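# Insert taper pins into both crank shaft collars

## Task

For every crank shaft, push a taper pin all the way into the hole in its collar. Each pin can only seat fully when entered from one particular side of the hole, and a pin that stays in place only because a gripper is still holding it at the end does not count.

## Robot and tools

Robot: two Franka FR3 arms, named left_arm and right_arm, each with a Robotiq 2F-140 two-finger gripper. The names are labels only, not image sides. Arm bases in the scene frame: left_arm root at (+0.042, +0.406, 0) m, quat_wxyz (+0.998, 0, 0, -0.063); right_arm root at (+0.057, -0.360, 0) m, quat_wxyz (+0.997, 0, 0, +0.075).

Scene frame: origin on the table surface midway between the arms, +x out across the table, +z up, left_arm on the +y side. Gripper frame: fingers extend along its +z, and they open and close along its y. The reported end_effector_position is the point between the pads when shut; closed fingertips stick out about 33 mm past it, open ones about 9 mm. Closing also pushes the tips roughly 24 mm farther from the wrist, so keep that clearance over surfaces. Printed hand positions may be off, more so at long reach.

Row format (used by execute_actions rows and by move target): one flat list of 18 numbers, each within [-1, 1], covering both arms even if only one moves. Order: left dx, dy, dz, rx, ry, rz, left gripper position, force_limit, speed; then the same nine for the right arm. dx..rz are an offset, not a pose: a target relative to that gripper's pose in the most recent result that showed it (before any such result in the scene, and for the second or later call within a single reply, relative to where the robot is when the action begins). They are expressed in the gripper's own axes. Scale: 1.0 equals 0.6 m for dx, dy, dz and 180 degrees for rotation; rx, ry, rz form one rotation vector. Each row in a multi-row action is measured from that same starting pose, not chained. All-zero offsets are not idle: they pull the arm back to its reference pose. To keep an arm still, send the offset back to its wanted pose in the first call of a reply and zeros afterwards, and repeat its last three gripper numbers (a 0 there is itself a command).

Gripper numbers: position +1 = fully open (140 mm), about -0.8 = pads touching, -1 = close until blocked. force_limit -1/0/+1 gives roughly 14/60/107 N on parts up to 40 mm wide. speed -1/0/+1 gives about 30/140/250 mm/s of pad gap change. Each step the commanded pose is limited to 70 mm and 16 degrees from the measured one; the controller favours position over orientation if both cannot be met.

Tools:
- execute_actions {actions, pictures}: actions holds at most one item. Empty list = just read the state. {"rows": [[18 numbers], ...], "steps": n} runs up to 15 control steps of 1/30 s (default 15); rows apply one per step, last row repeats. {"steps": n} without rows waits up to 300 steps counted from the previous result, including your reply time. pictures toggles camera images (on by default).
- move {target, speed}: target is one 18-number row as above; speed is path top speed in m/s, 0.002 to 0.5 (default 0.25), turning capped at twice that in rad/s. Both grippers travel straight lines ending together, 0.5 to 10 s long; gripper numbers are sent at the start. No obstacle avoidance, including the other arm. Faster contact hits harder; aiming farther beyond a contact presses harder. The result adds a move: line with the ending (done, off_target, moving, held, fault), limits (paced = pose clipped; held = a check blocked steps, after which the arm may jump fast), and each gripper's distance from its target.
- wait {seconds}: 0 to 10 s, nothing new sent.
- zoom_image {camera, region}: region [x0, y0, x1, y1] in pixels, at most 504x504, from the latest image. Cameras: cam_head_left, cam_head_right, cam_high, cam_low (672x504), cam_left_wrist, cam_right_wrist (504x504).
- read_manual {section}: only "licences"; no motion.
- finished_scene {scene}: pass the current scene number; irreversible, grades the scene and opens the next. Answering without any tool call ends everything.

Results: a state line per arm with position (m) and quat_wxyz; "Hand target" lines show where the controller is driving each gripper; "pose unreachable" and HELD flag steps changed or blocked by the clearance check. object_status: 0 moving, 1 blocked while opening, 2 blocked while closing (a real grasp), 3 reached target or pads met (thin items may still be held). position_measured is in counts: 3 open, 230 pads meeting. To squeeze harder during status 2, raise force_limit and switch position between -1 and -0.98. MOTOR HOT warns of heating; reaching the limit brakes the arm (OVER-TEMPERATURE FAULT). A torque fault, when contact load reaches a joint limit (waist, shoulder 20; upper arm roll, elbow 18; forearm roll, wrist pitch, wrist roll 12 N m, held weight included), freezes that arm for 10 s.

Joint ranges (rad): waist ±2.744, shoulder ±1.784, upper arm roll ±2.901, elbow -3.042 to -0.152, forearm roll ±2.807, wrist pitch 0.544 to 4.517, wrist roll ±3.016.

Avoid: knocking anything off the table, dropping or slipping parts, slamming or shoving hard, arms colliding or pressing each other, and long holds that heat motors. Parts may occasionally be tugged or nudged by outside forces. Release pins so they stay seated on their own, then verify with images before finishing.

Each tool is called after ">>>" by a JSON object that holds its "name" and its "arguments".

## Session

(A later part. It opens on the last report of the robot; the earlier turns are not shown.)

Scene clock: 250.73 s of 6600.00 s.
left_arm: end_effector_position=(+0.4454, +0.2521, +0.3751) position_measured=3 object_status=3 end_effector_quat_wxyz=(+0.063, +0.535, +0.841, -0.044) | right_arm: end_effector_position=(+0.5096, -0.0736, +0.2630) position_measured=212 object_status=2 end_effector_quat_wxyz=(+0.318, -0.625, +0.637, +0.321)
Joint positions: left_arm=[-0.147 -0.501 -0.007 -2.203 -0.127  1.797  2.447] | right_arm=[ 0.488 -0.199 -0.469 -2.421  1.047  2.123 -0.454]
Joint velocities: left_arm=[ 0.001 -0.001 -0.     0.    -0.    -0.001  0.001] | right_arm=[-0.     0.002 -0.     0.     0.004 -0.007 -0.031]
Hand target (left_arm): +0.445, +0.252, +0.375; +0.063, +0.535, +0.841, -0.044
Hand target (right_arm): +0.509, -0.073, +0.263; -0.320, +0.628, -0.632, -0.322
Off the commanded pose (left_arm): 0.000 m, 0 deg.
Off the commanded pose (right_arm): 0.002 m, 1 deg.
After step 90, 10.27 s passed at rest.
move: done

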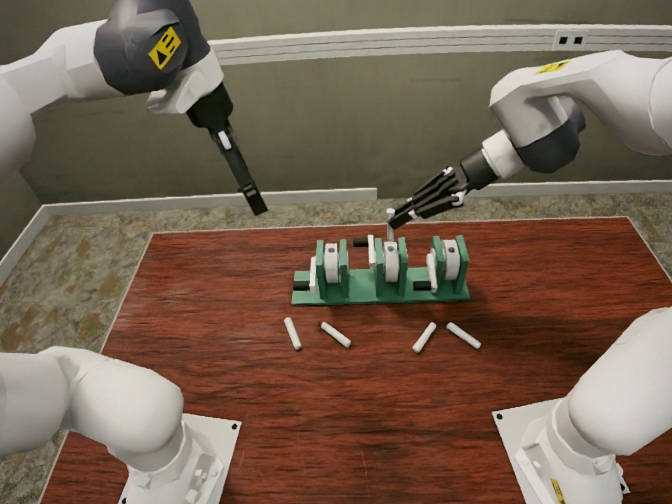

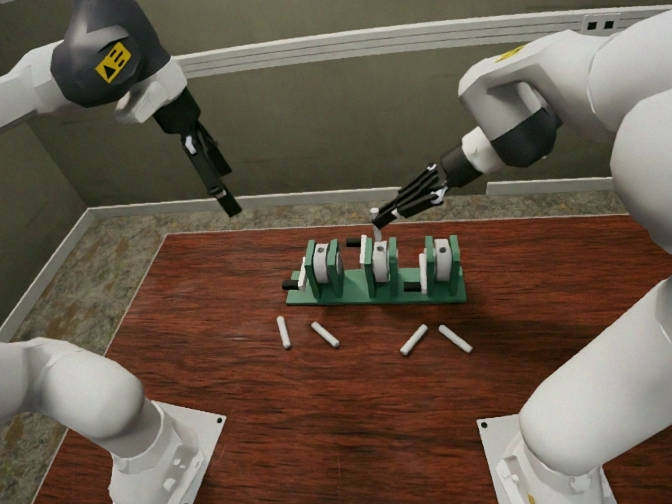

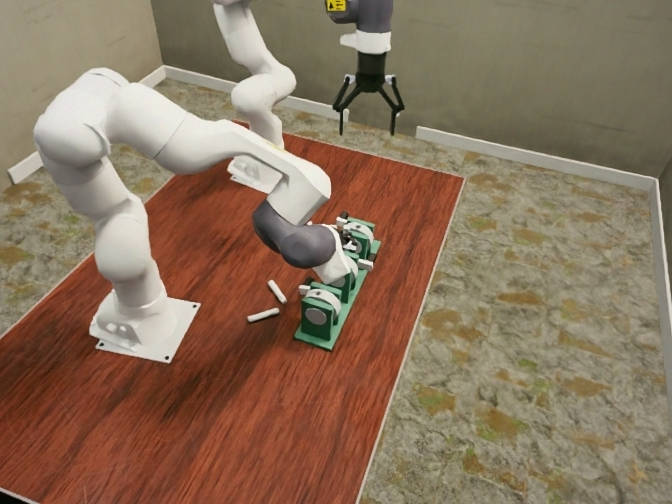

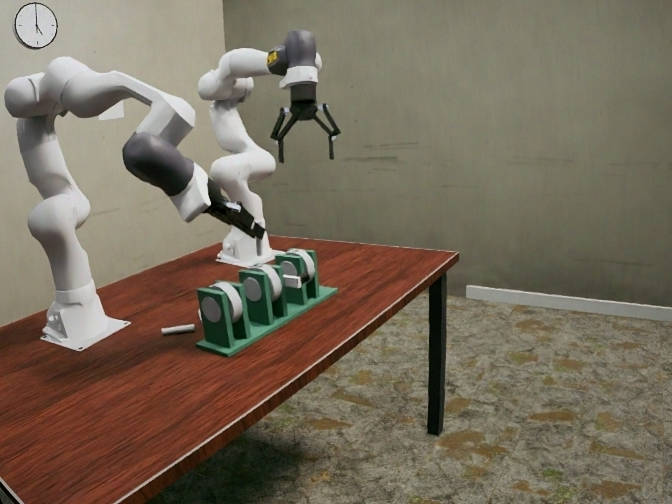

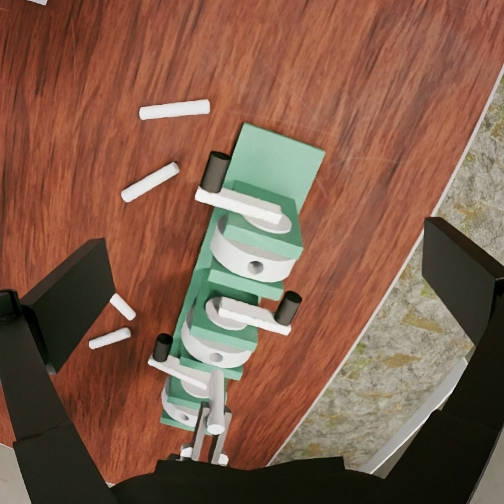

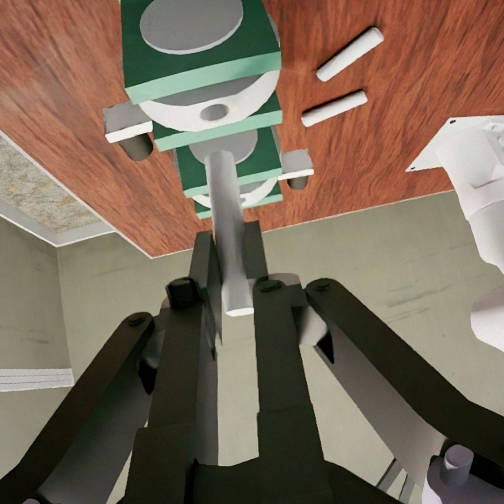

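>>> {"name": "move", "arguments": {"target": [0,0,0,0,0,0,1,0,0,0.0278,0.001,0.0128,0,-0.0095,-0.005,-1,0.6,-0.8], "speed": 0.03}}

>>> {"name": "zoom_image", "arguments": {"camera": "cam_head_left", "region": [360, 200, 430, 270]}}

>>> {"name": "zoom_image", "arguments": {"camera": "cam_right_wrist", "region": [150, 80, 290, 220]}}

Scene clock: 261.83 s of 6600.00 s.
left_arm: end_effector_position=(+0.4454, +0.2521, +0.3751) position_measured=3 object_status=3 end_effector_quat_wxyz=(+0.063, +0.535, +0.841, -0.044) | right_arm: end_effector_position=(+0.5090, -0.0775, +0.2440) position_measured=212 object_status=2 end_effector_quat_wxyz=(+0.326, -0.623, +0.631, +0.328)
Joint positions: left_arm=[-0.147 -0.501 -0.007 -2.203 -0.127  1.797  2.447] | right_arm=[ 0.488 -0.16  -0.491 -2.438  1.102  2.112 -0.54 ]
Joint velocities: left_arm=[-0.    -0.001 -0.001  0.     0.001 -0.001  0.   ] | right_arm=[-0.     0.001 -0.001  0.001  0.005 -0.003 -0.033]
Hand target (left_arm): +0.445, +0.252, +0.375; +0.063, +0.535, +0.841, -0.044
Hand target (right_arm): +0.509, -0.077, +0.245; -0.329, +0.625, -0.627, -0.328
Off the commanded pose (left_arm): 0.000 m, 0 deg.
Off the commanded pose (right_arm): 0.001 m, 1 deg.
After step 90, 7.07 s passed at rest.
move: done

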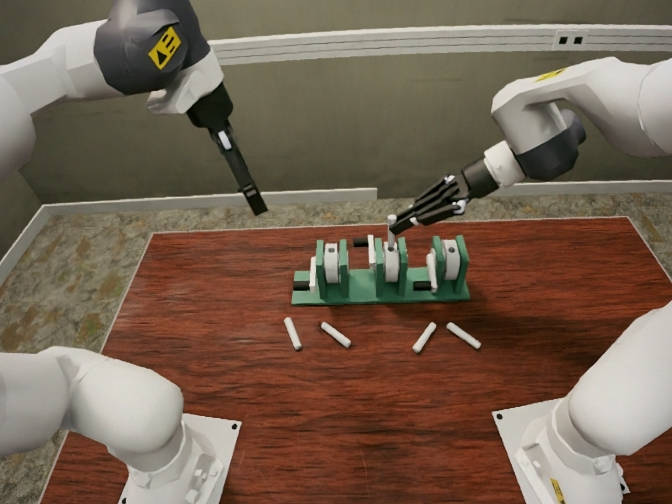

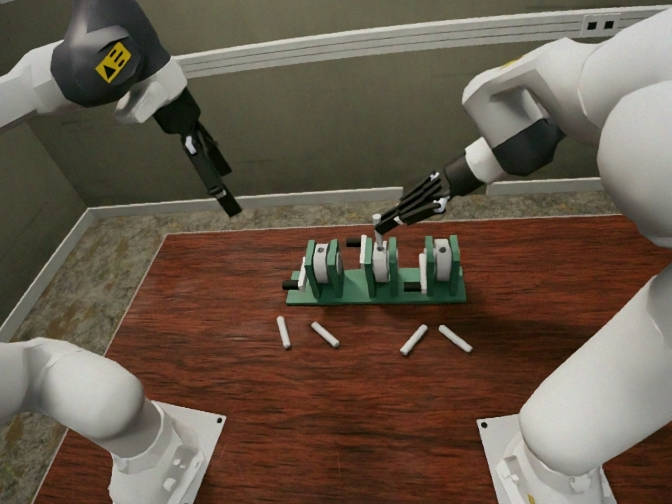

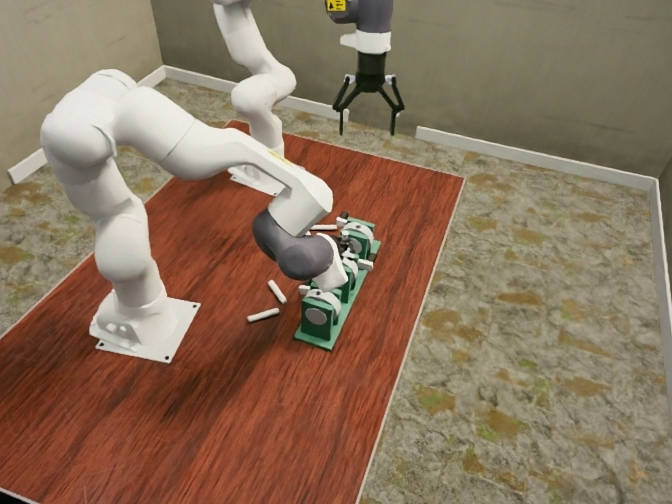

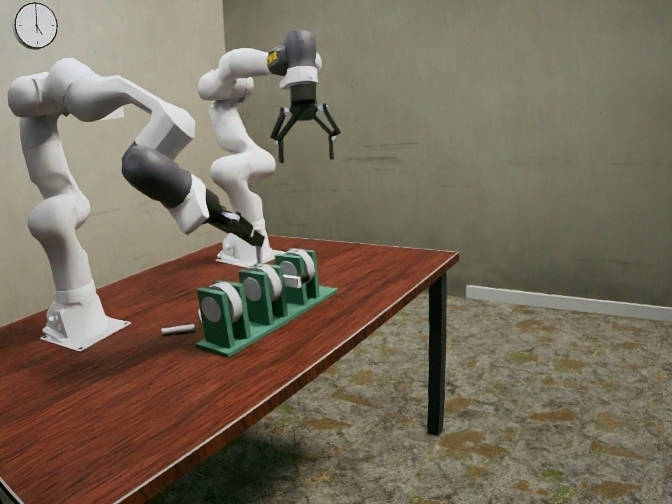

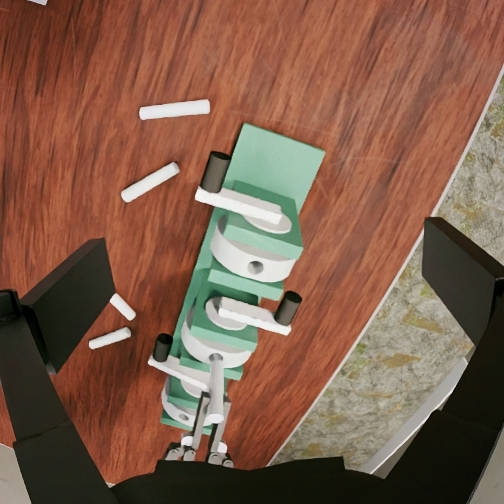

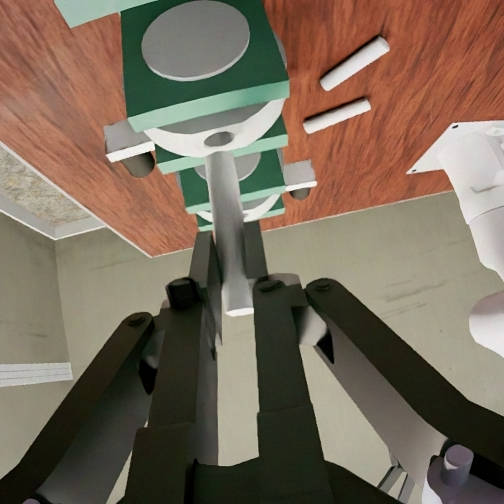

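Region (360, 200, 430, 270) of cam_head_left's 672x504 image, scaled by 7.200, with more detail than that image has.

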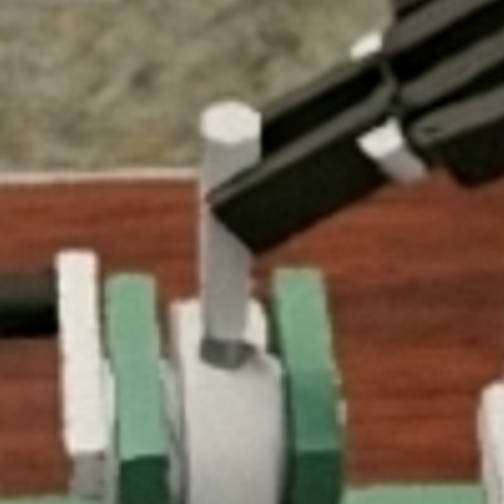

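Region (150, 80, 290, 220) of cam_right_wrist's 504x504 image, scaled by 3.600, with more detail than that image has.

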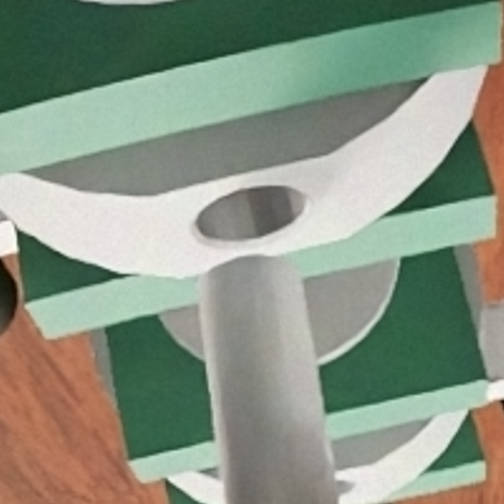

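>>> {"name": "move", "arguments": {"target": [0,0,0,0,0,0,1,0,0,0.0369,0.0017,0.0258,0,0,0,-1,0.6,-0.8], "speed": 0.012}}

>>> {"name": "zoom_image", "arguments": {"camera": "cam_head_left", "region": [360, 200, 430, 270]}}

Scene clock: 270.47 s of 6600.00 s.
left_arm: end_effector_position=(+0.4454, +0.2521, +0.3751) position_measured=3 object_status=3 end_effector_quat_wxyz=(+0.063, +0.535, +0.841, -0.044) | right_arm: end_effector_position=(+0.5069, -0.0772, +0.2167) position_measured=212 object_status=2 end_effector_quat_wxyz=(+0.324, -0.622, +0.633, +0.329)
Joint positions: left_arm=[-0.147 -0.501 -0.007 -2.203 -0.127  1.797  2.447] | right_arm=[ 0.488 -0.107 -0.491 -2.452  1.152  2.12  -0.606]
Joint velocities: left_arm=[-0.002 -0.001 -0.     0.     0.     0.    -0.   ] | right_arm=[ 0.001  0.001  0.001 -0.     0.004  0.    -0.014]
Hand target (left_arm): +0.445, +0.252, +0.375; +0.063, +0.535, +0.841, -0.044
Hand target (right_arm): +0.507, -0.077, +0.217; -0.326, +0.623, -0.631, -0.327
Off the commanded pose (left_arm): 0.000 m, 0 deg.
Off the commanded pose (right_arm): 0.001 m, 0 deg.
After step 90, 3.17 s passed at rest.
move: done

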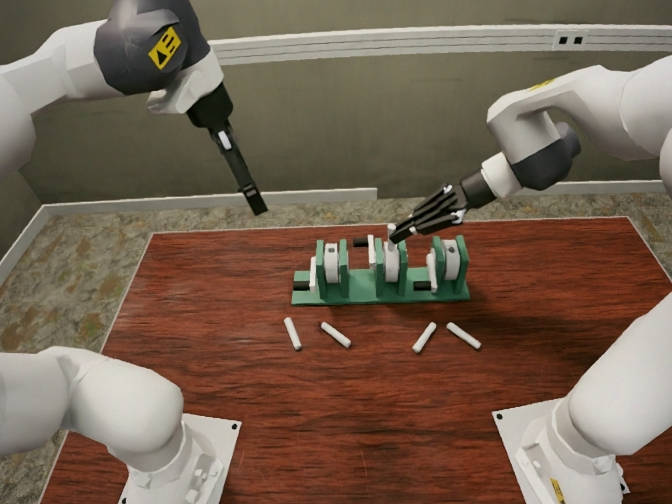

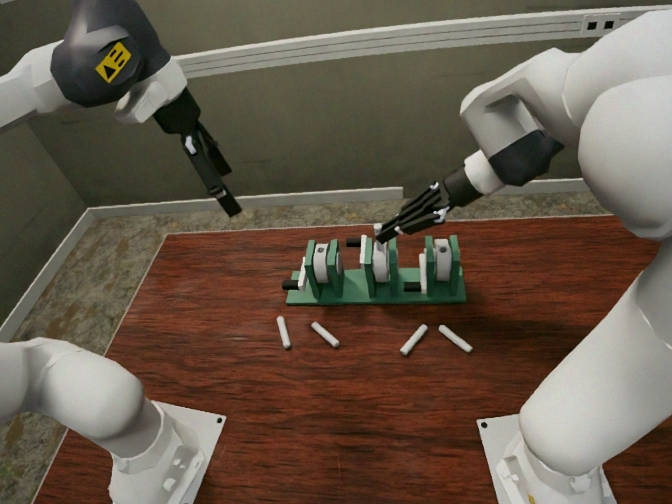

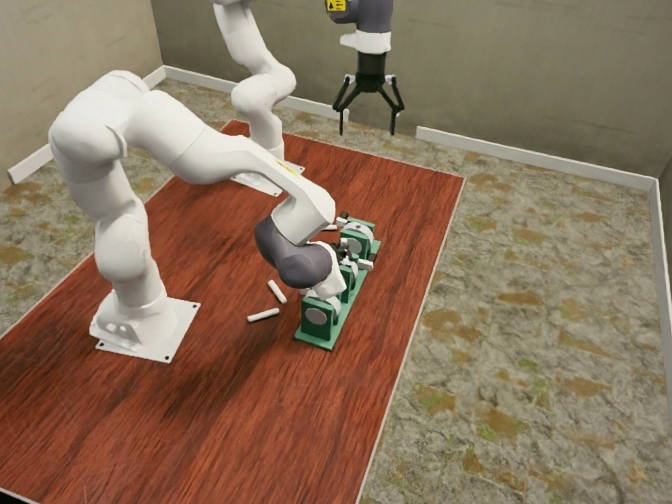

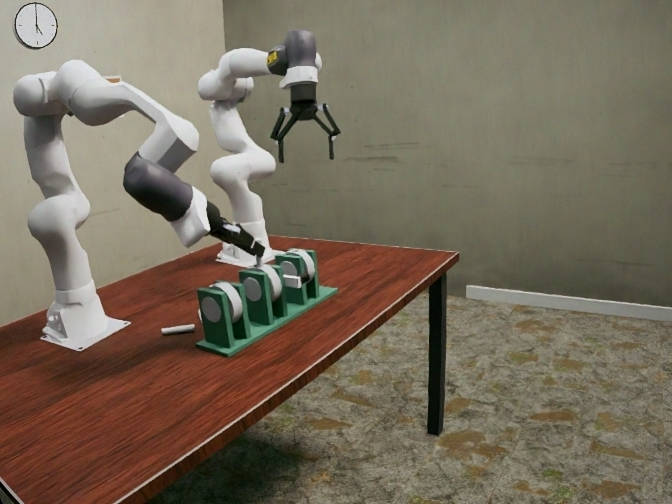

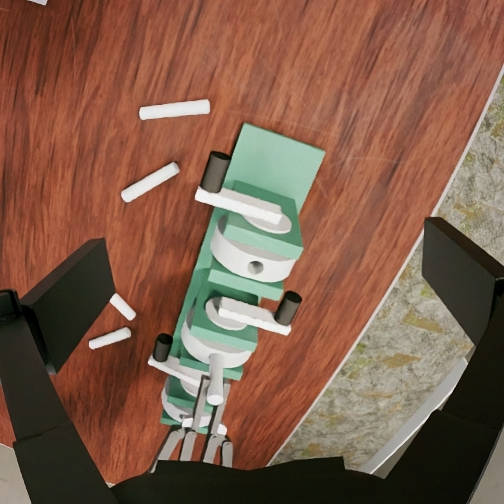

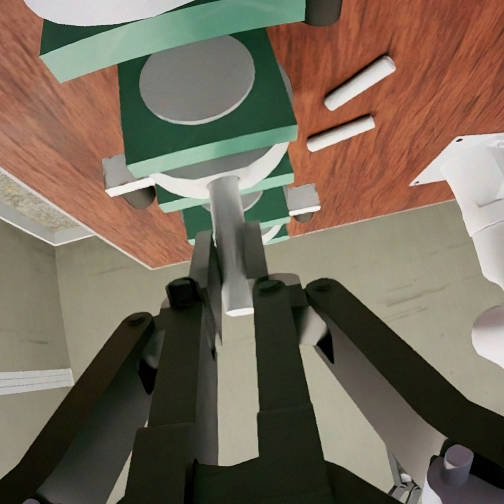

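Region (360, 200, 430, 270) of cam_head_left's 672x504 image, scaled by 7.200, with more detail than that image has.

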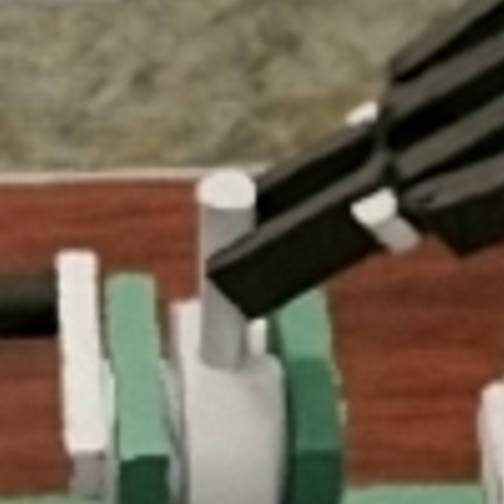

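>>> {"name": "move", "arguments": {"target": [0,0,0,0,0,0,1,0,0,0.031,-0.001,0.022,0,0,0,-1,0.6,-0.8], "speed": 0.015}}

>>> {"name": "move", "arguments": {"target": [0,0,0,0,0,0,1,0,0,0,0,0,0,0,0,-0.45,0.6,-1], "speed": 0.015}}

>>> {"name": "zoom_image", "arguments": {"camera": "cam_head_left", "region": [360, 200, 430, 270]}}

Scene clock: 277.13 s of 6600.00 s.
left_arm: end_effector_position=(+0.4454, +0.2521, +0.3751) position_measured=3 object_status=3 end_effector_quat_wxyz=(+0.063, +0.535, +0.841, -0.044) | right_arm: end_effector_position=(+0.5082, -0.0768, +0.1956) position_measured=212 object_status=2 end_effector_quat_wxyz=(+0.323, -0.621, +0.634, +0.329)
Joint positions: left_arm=[-0.147 -0.501 -0.007 -2.203 -0.127  1.797  2.447] | right_arm=[ 0.488 -0.056 -0.491 -2.452  1.197  2.122 -0.661]
Joint velocities: left_arm=[ 0.001 -0.001 -0.     0.     0.001 -0.     0.   ] | right_arm=[ 0.001  0.008  0.001 -0.003  0.007  0.001 -0.019]
Hand target (left_arm): +0.445, +0.252, +0.375; +0.063, +0.535, +0.841, -0.044
Hand target (right_arm): +0.507, -0.077, +0.194; -0.323, +0.622, -0.633, -0.329
Off the commanded pose (left_arm): 0.000 m, 0 deg.
Off the commanded pose (right_arm): 0.002 m, 0 deg.
After step 90, 1.93 s passed at rest.
move: done

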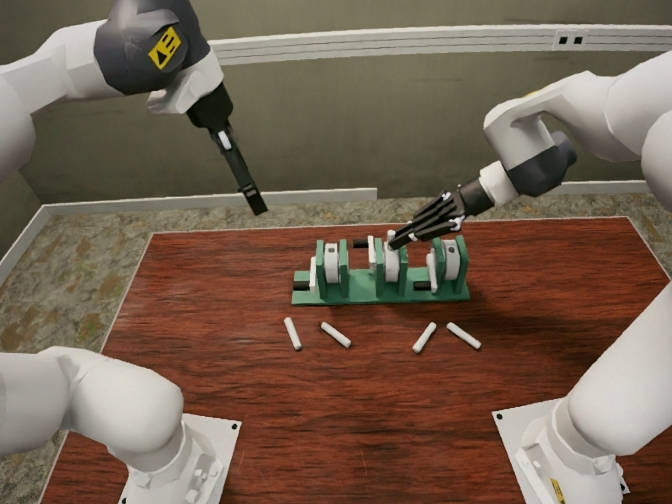

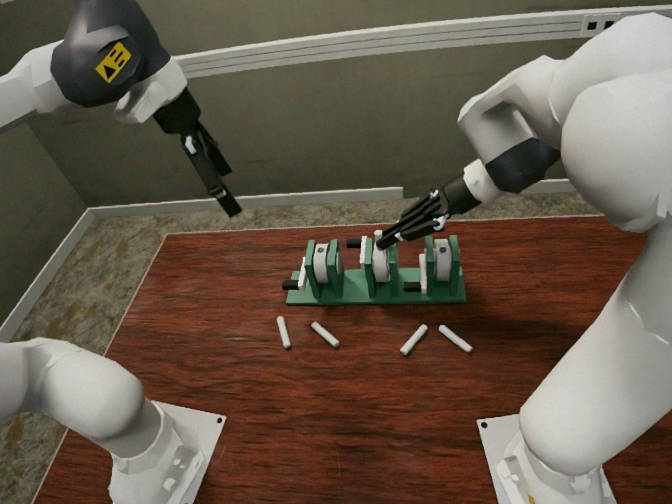

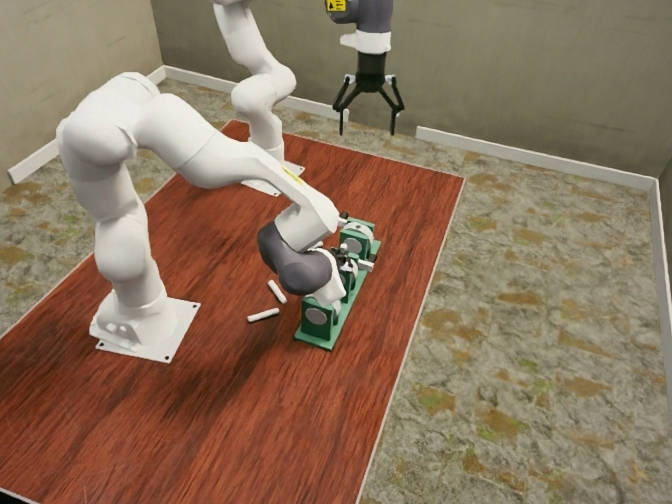

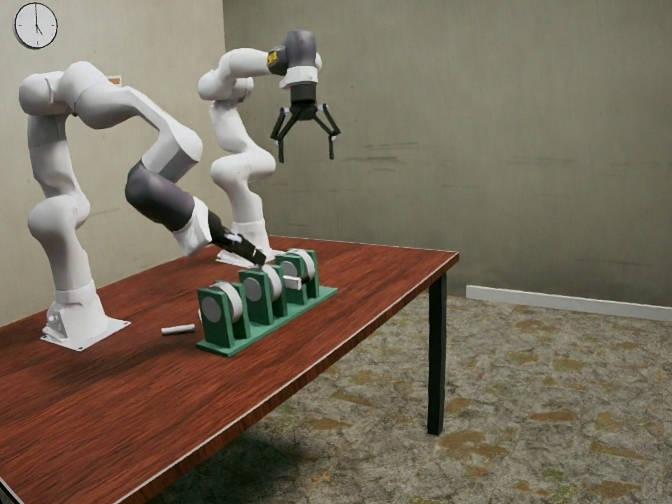

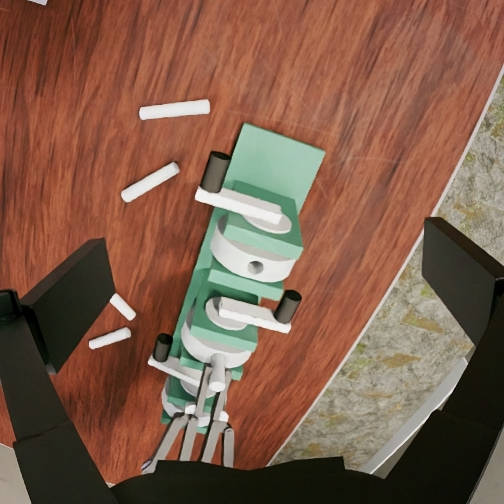

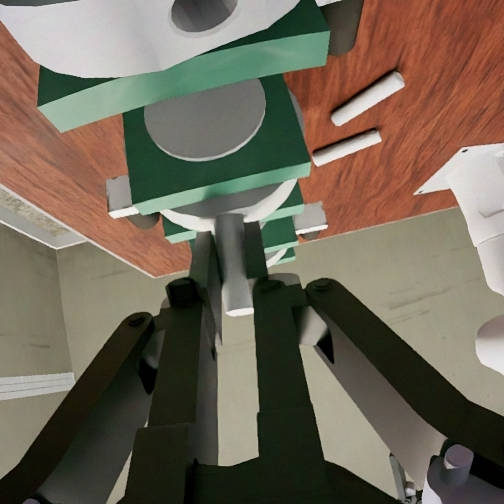

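Scene clock: 277.87 s of 6600.00 s.
left_arm: end_effector_position=(+0.4454, +0.2521, +0.3751) position_measured=3 object_status=3 end_effector_quat_wxyz=(+0.063, +0.535, +0.841, -0.044) | right_arm: end_effector_position=(+0.5083, -0.0770, +0.1954) position_measured=186 object_status=0 end_effector_quat_wxyz=(+0.323, -0.621, +0.634, +0.328)
Joint positions: left_arm=[-0.147 -0.501 -0.007 -2.203 -0.127  1.797  2.447] | right_arm=[ 0.488 -0.055 -0.491 -2.452  1.197  2.122 -0.661]
Joint velocities: left_arm=[-0.    -0.001  0.    -0.001  0.     0.     0.   ] | right_arm=[-0.001  0.001  0.001 -0.     0.001  0.     0.001]
Hand target (left_arm): +0.445, +0.252, +0.375; +0.063, +0.535, +0.841, -0.044
Hand target (right_arm): +0.508, -0.077, +0.196; -0.323, +0.621, -0.634, -0.328
Off the commanded pose (left_arm): 0.000 m, 0 deg.
Off the commanded pose (right_arm): 0.000 m, 0 deg.
move: done

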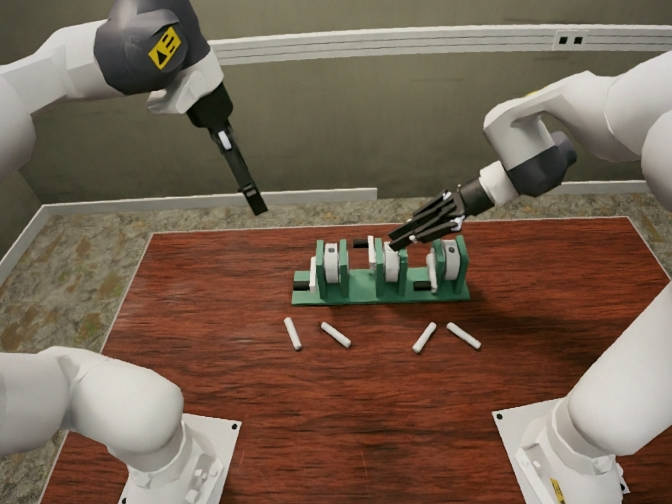

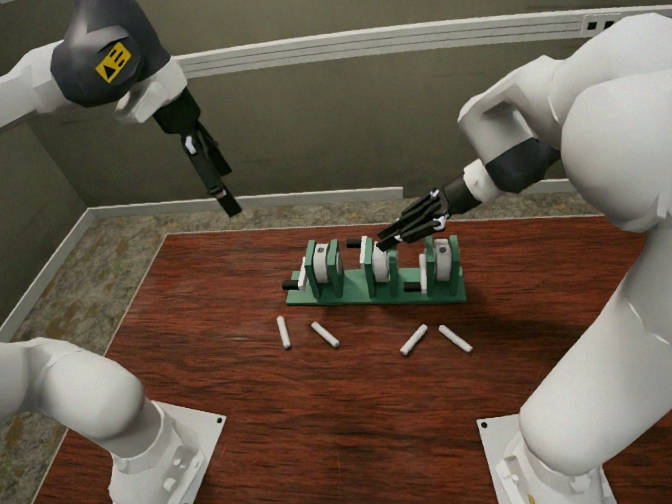

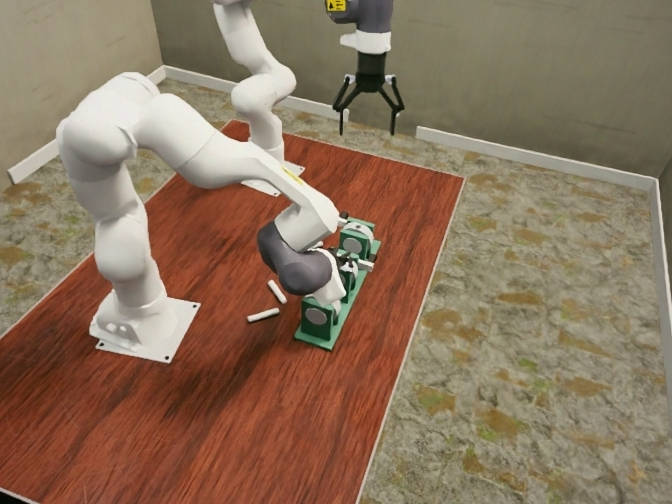

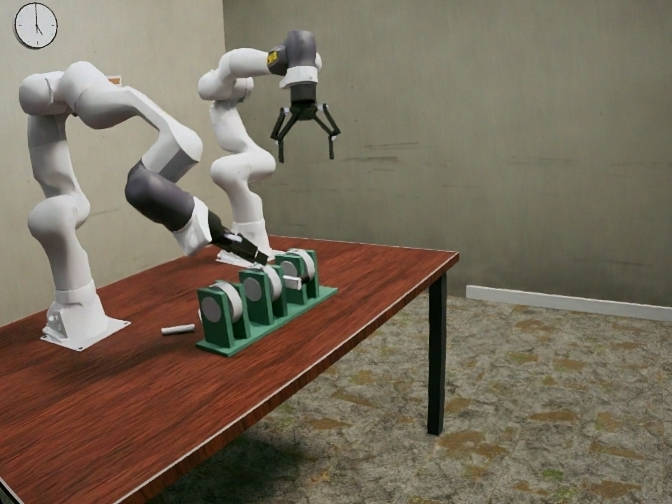

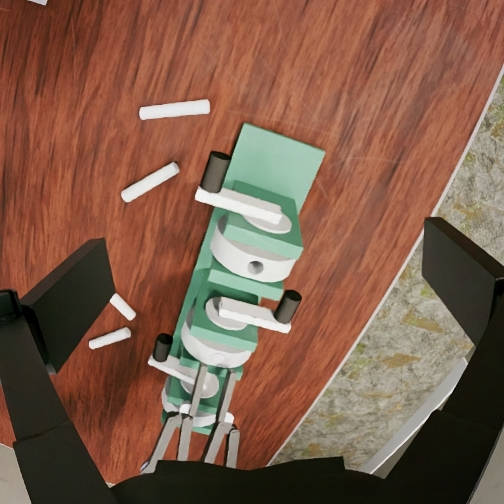

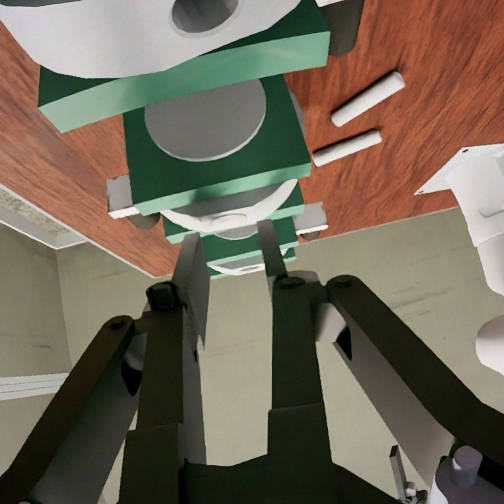

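Region (360, 200, 430, 270) of cam_head_left's 672x504 image, scaled by 7.200, with more detail than that image has.

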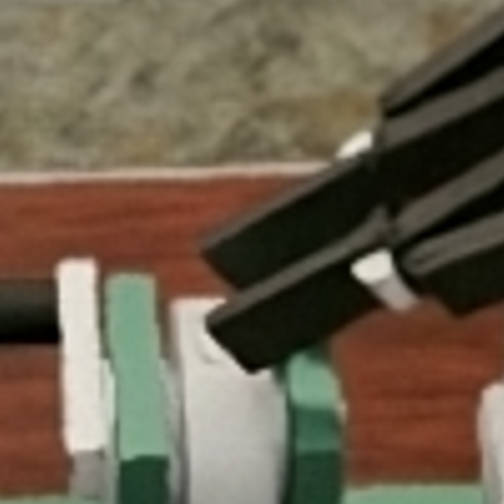

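>>> {"name": "zoom_image", "arguments": {"camera": "cam_left_wrist", "region": [110, 85, 230, 210]}}

>>> {"name": "zoom_image", "arguments": {"camera": "cam_head_left", "region": [275, 305, 365, 360]}}

>>> {"name": "zoom_image", "arguments": {"camera": "cam_head_left", "region": [405, 310, 495, 365]}}

Region (110, 85, 230, 210) of cam_left_wrist's 504x504 image, scaled by 4.032, with more detail than that image has; it fills the left 484 columns of this view, and the rest is white.

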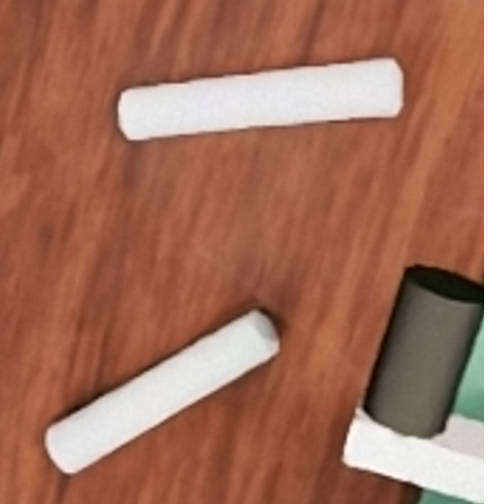

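Region (275, 305, 365, 360) of cam_head_left's 672x504 image, scaled by 5.600, with more detail than that image has.

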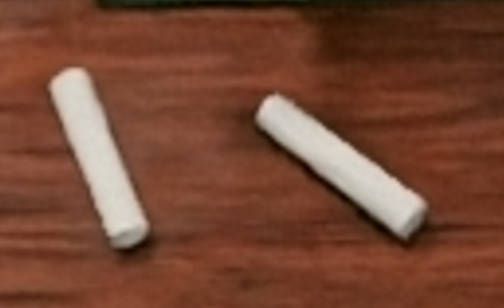

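Region (405, 310, 495, 365) of cam_head_left's 672x504 image, scaled by 5.600, with more detail than that image has.

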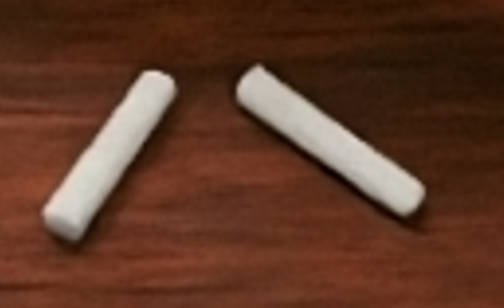

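>>> {"name": "move", "arguments": {"target": [0,0,0,0,0,-0.8,-0.3,0,0,0.011,0.108,-0.071,0,0.305,-0.005,-0.3,0,0], "speed": 0.3}}

Scene clock: 316.30 s of 6600.00 s.
left_arm: end_effector_position=(+0.4440, +0.2523, +0.3785) position_measured=167 object_status=3 end_effector_quat_wxyz=(+0.022, +0.632, -0.770, +0.078) | right_arm: end_effector_position=(+0.4427, -0.1083, +0.2192) position_measured=167 object_status=3 end_effector_quat_wxyz=(+0.005, -0.713, +0.701, +0.008)
Joint positions: left_arm=[ 1.    -0.828 -0.761 -2.15  -0.695  1.521  0.443] | right_arm=[ 0.255 -0.265  0.153 -2.361  0.068  2.103  0.501]
Joint velocities: left_arm=[ 0.001 -0.     0.     0.     0.001 -0.001 -0.029] | right_arm=[-0.    -0.001  0.001  0.    -0.    -0.001  0.015]
Hand target (left_arm): +0.444, +0.251, +0.379; -0.024, -0.637, +0.766, -0.078
Hand target (right_arm): +0.443, -0.109, +0.219; -0.004, +0.711, -0.703, -0.008
Off the commanded pose (left_arm): 0.004 m, 1 deg.
Off the commanded pose (right_arm): 0.007 m, 2 deg.
After step 90, 30.33 s passed at rest.
move: off_target (left_arm, right_arm)

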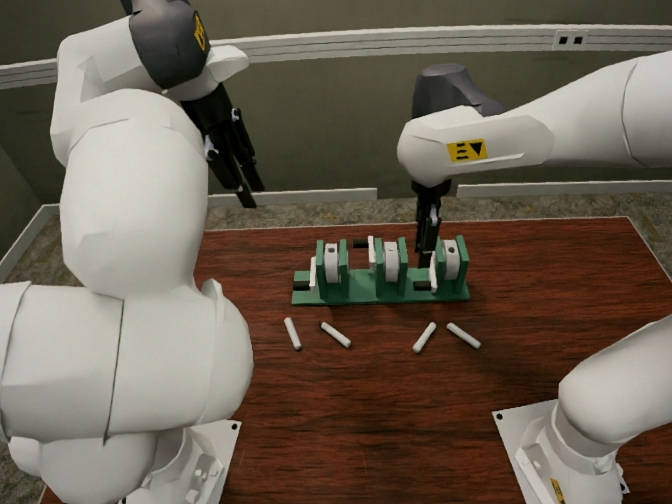

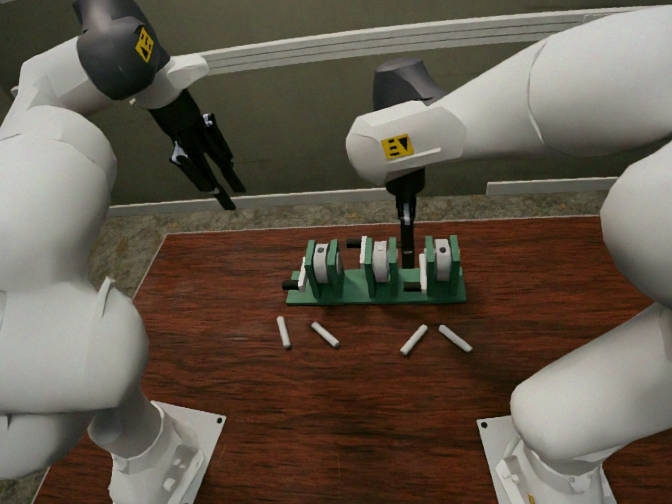

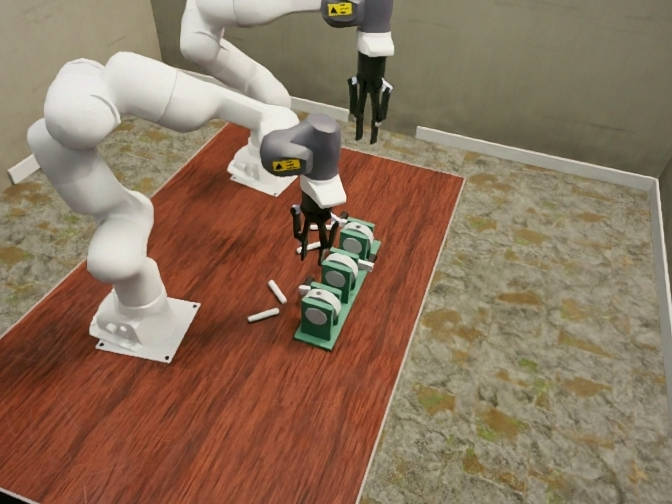

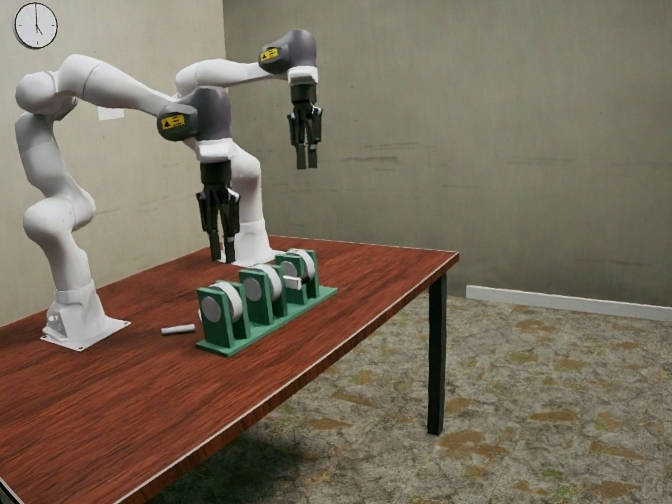

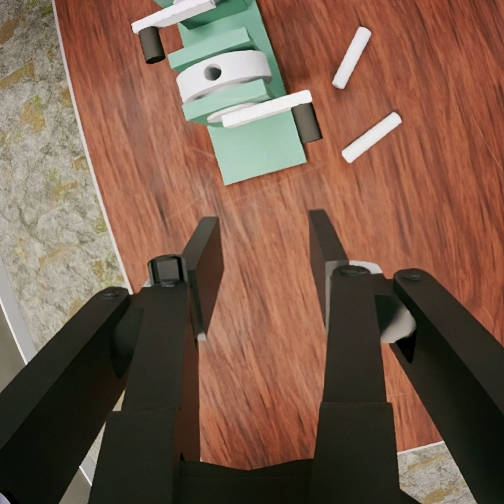

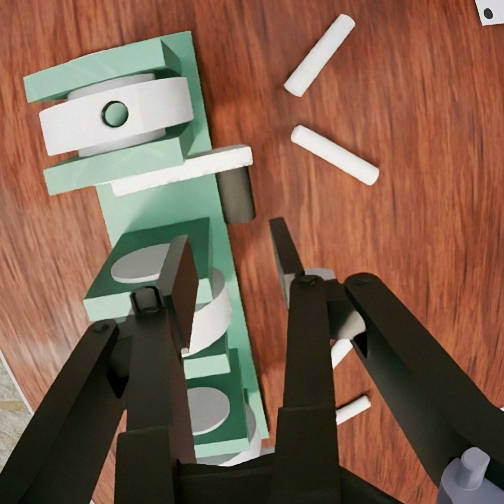

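>>> {"name": "move", "arguments": {"target": [0,0,0,0,0,0,-0.3,0,0,0.018,0.010,0.09,0,0,0,-0.3,0,0], "speed": 0.08}}

>>> {"name": "zoom_image", "arguments": {"camera": "cam_head_right", "region": [370, 220, 470, 310]}}

Scene clock: 327.50 s of 6600.00 s.
left_arm: end_effector_position=(+0.4439, +0.2522, +0.3786) position_measured=167 object_status=3 end_effector_quat_wxyz=(+0.022, +0.635, -0.769, +0.078) | right_arm: end_effector_position=(+0.4350, -0.1173, +0.1660) position_measured=167 object_status=3 end_effector_quat_wxyz=(+0.004, -0.713, +0.701, +0.008)
Joint positions: left_arm=[ 1.    -0.828 -0.761 -2.15  -0.695  1.521  0.438] | right_arm=[ 0.255 -0.231  0.153 -2.473  0.068  2.247  0.496]
Joint velocities: left_arm=[ 0.001 -0.    -0.     0.001 -0.001 -0.001  0.002] | right_arm=[ 0.     0.    -0.    -0.001  0.001  0.011 -0.005]
Hand target (left_arm): +0.444, +0.252, +0.379; -0.022, -0.632, +0.770, -0.078
Hand target (right_arm): +0.436, -0.119, +0.165; -0.005, +0.713, -0.701, -0.008
Off the commanded pose (left_arm): 0.000 m, 0 deg.
Off the commanded pose (right_arm): 0.002 m, 0 deg.
After step 90, 6.97 s passed at rest.
move: done

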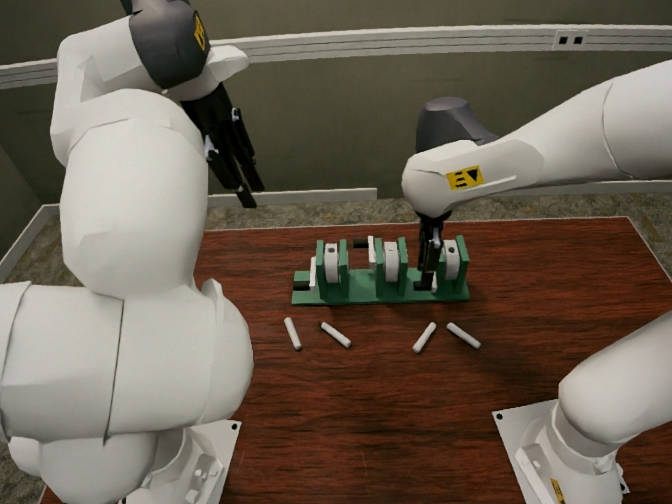

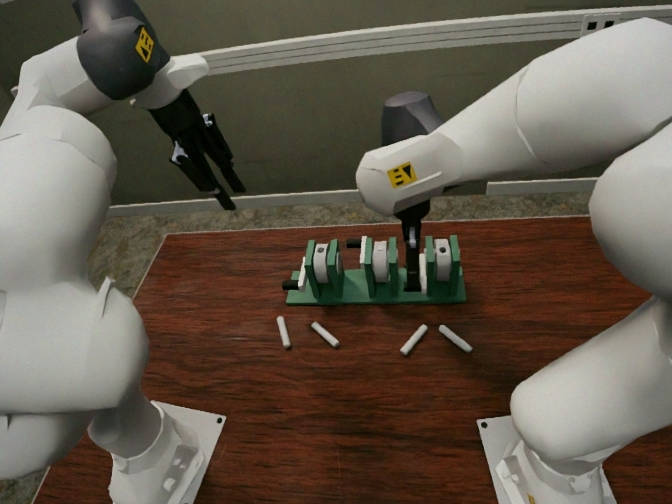

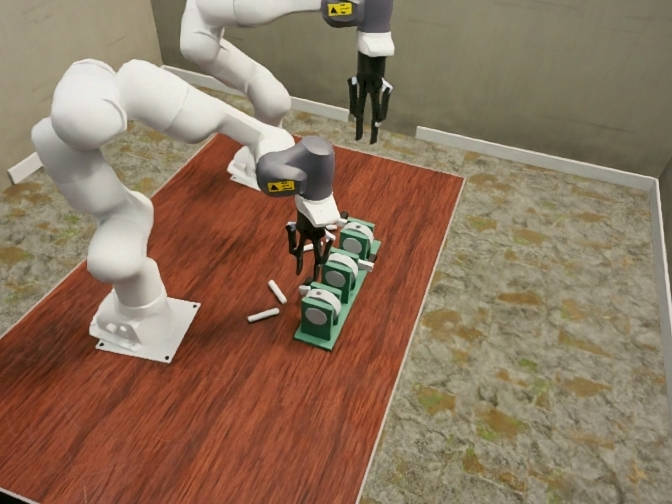

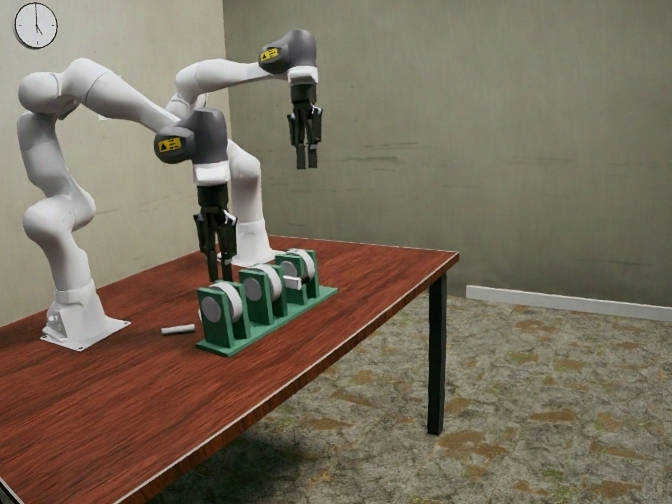

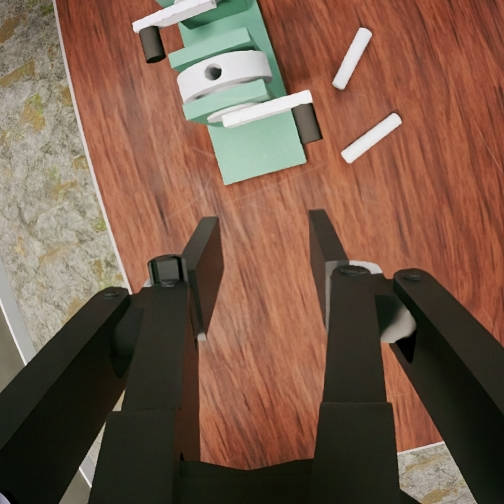

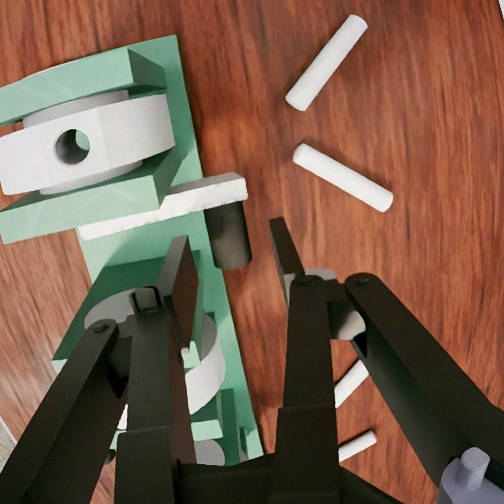

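Region (370, 220, 470, 310) of cam_head_right's 672x504 image, scaled by 5.040, with more detail than that image has; it fills the top 454 rows of this view, and the rest is white.

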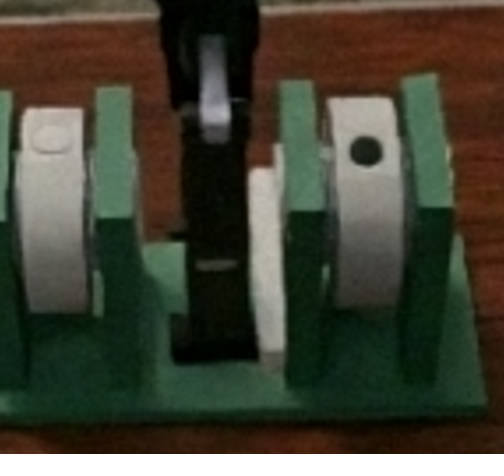

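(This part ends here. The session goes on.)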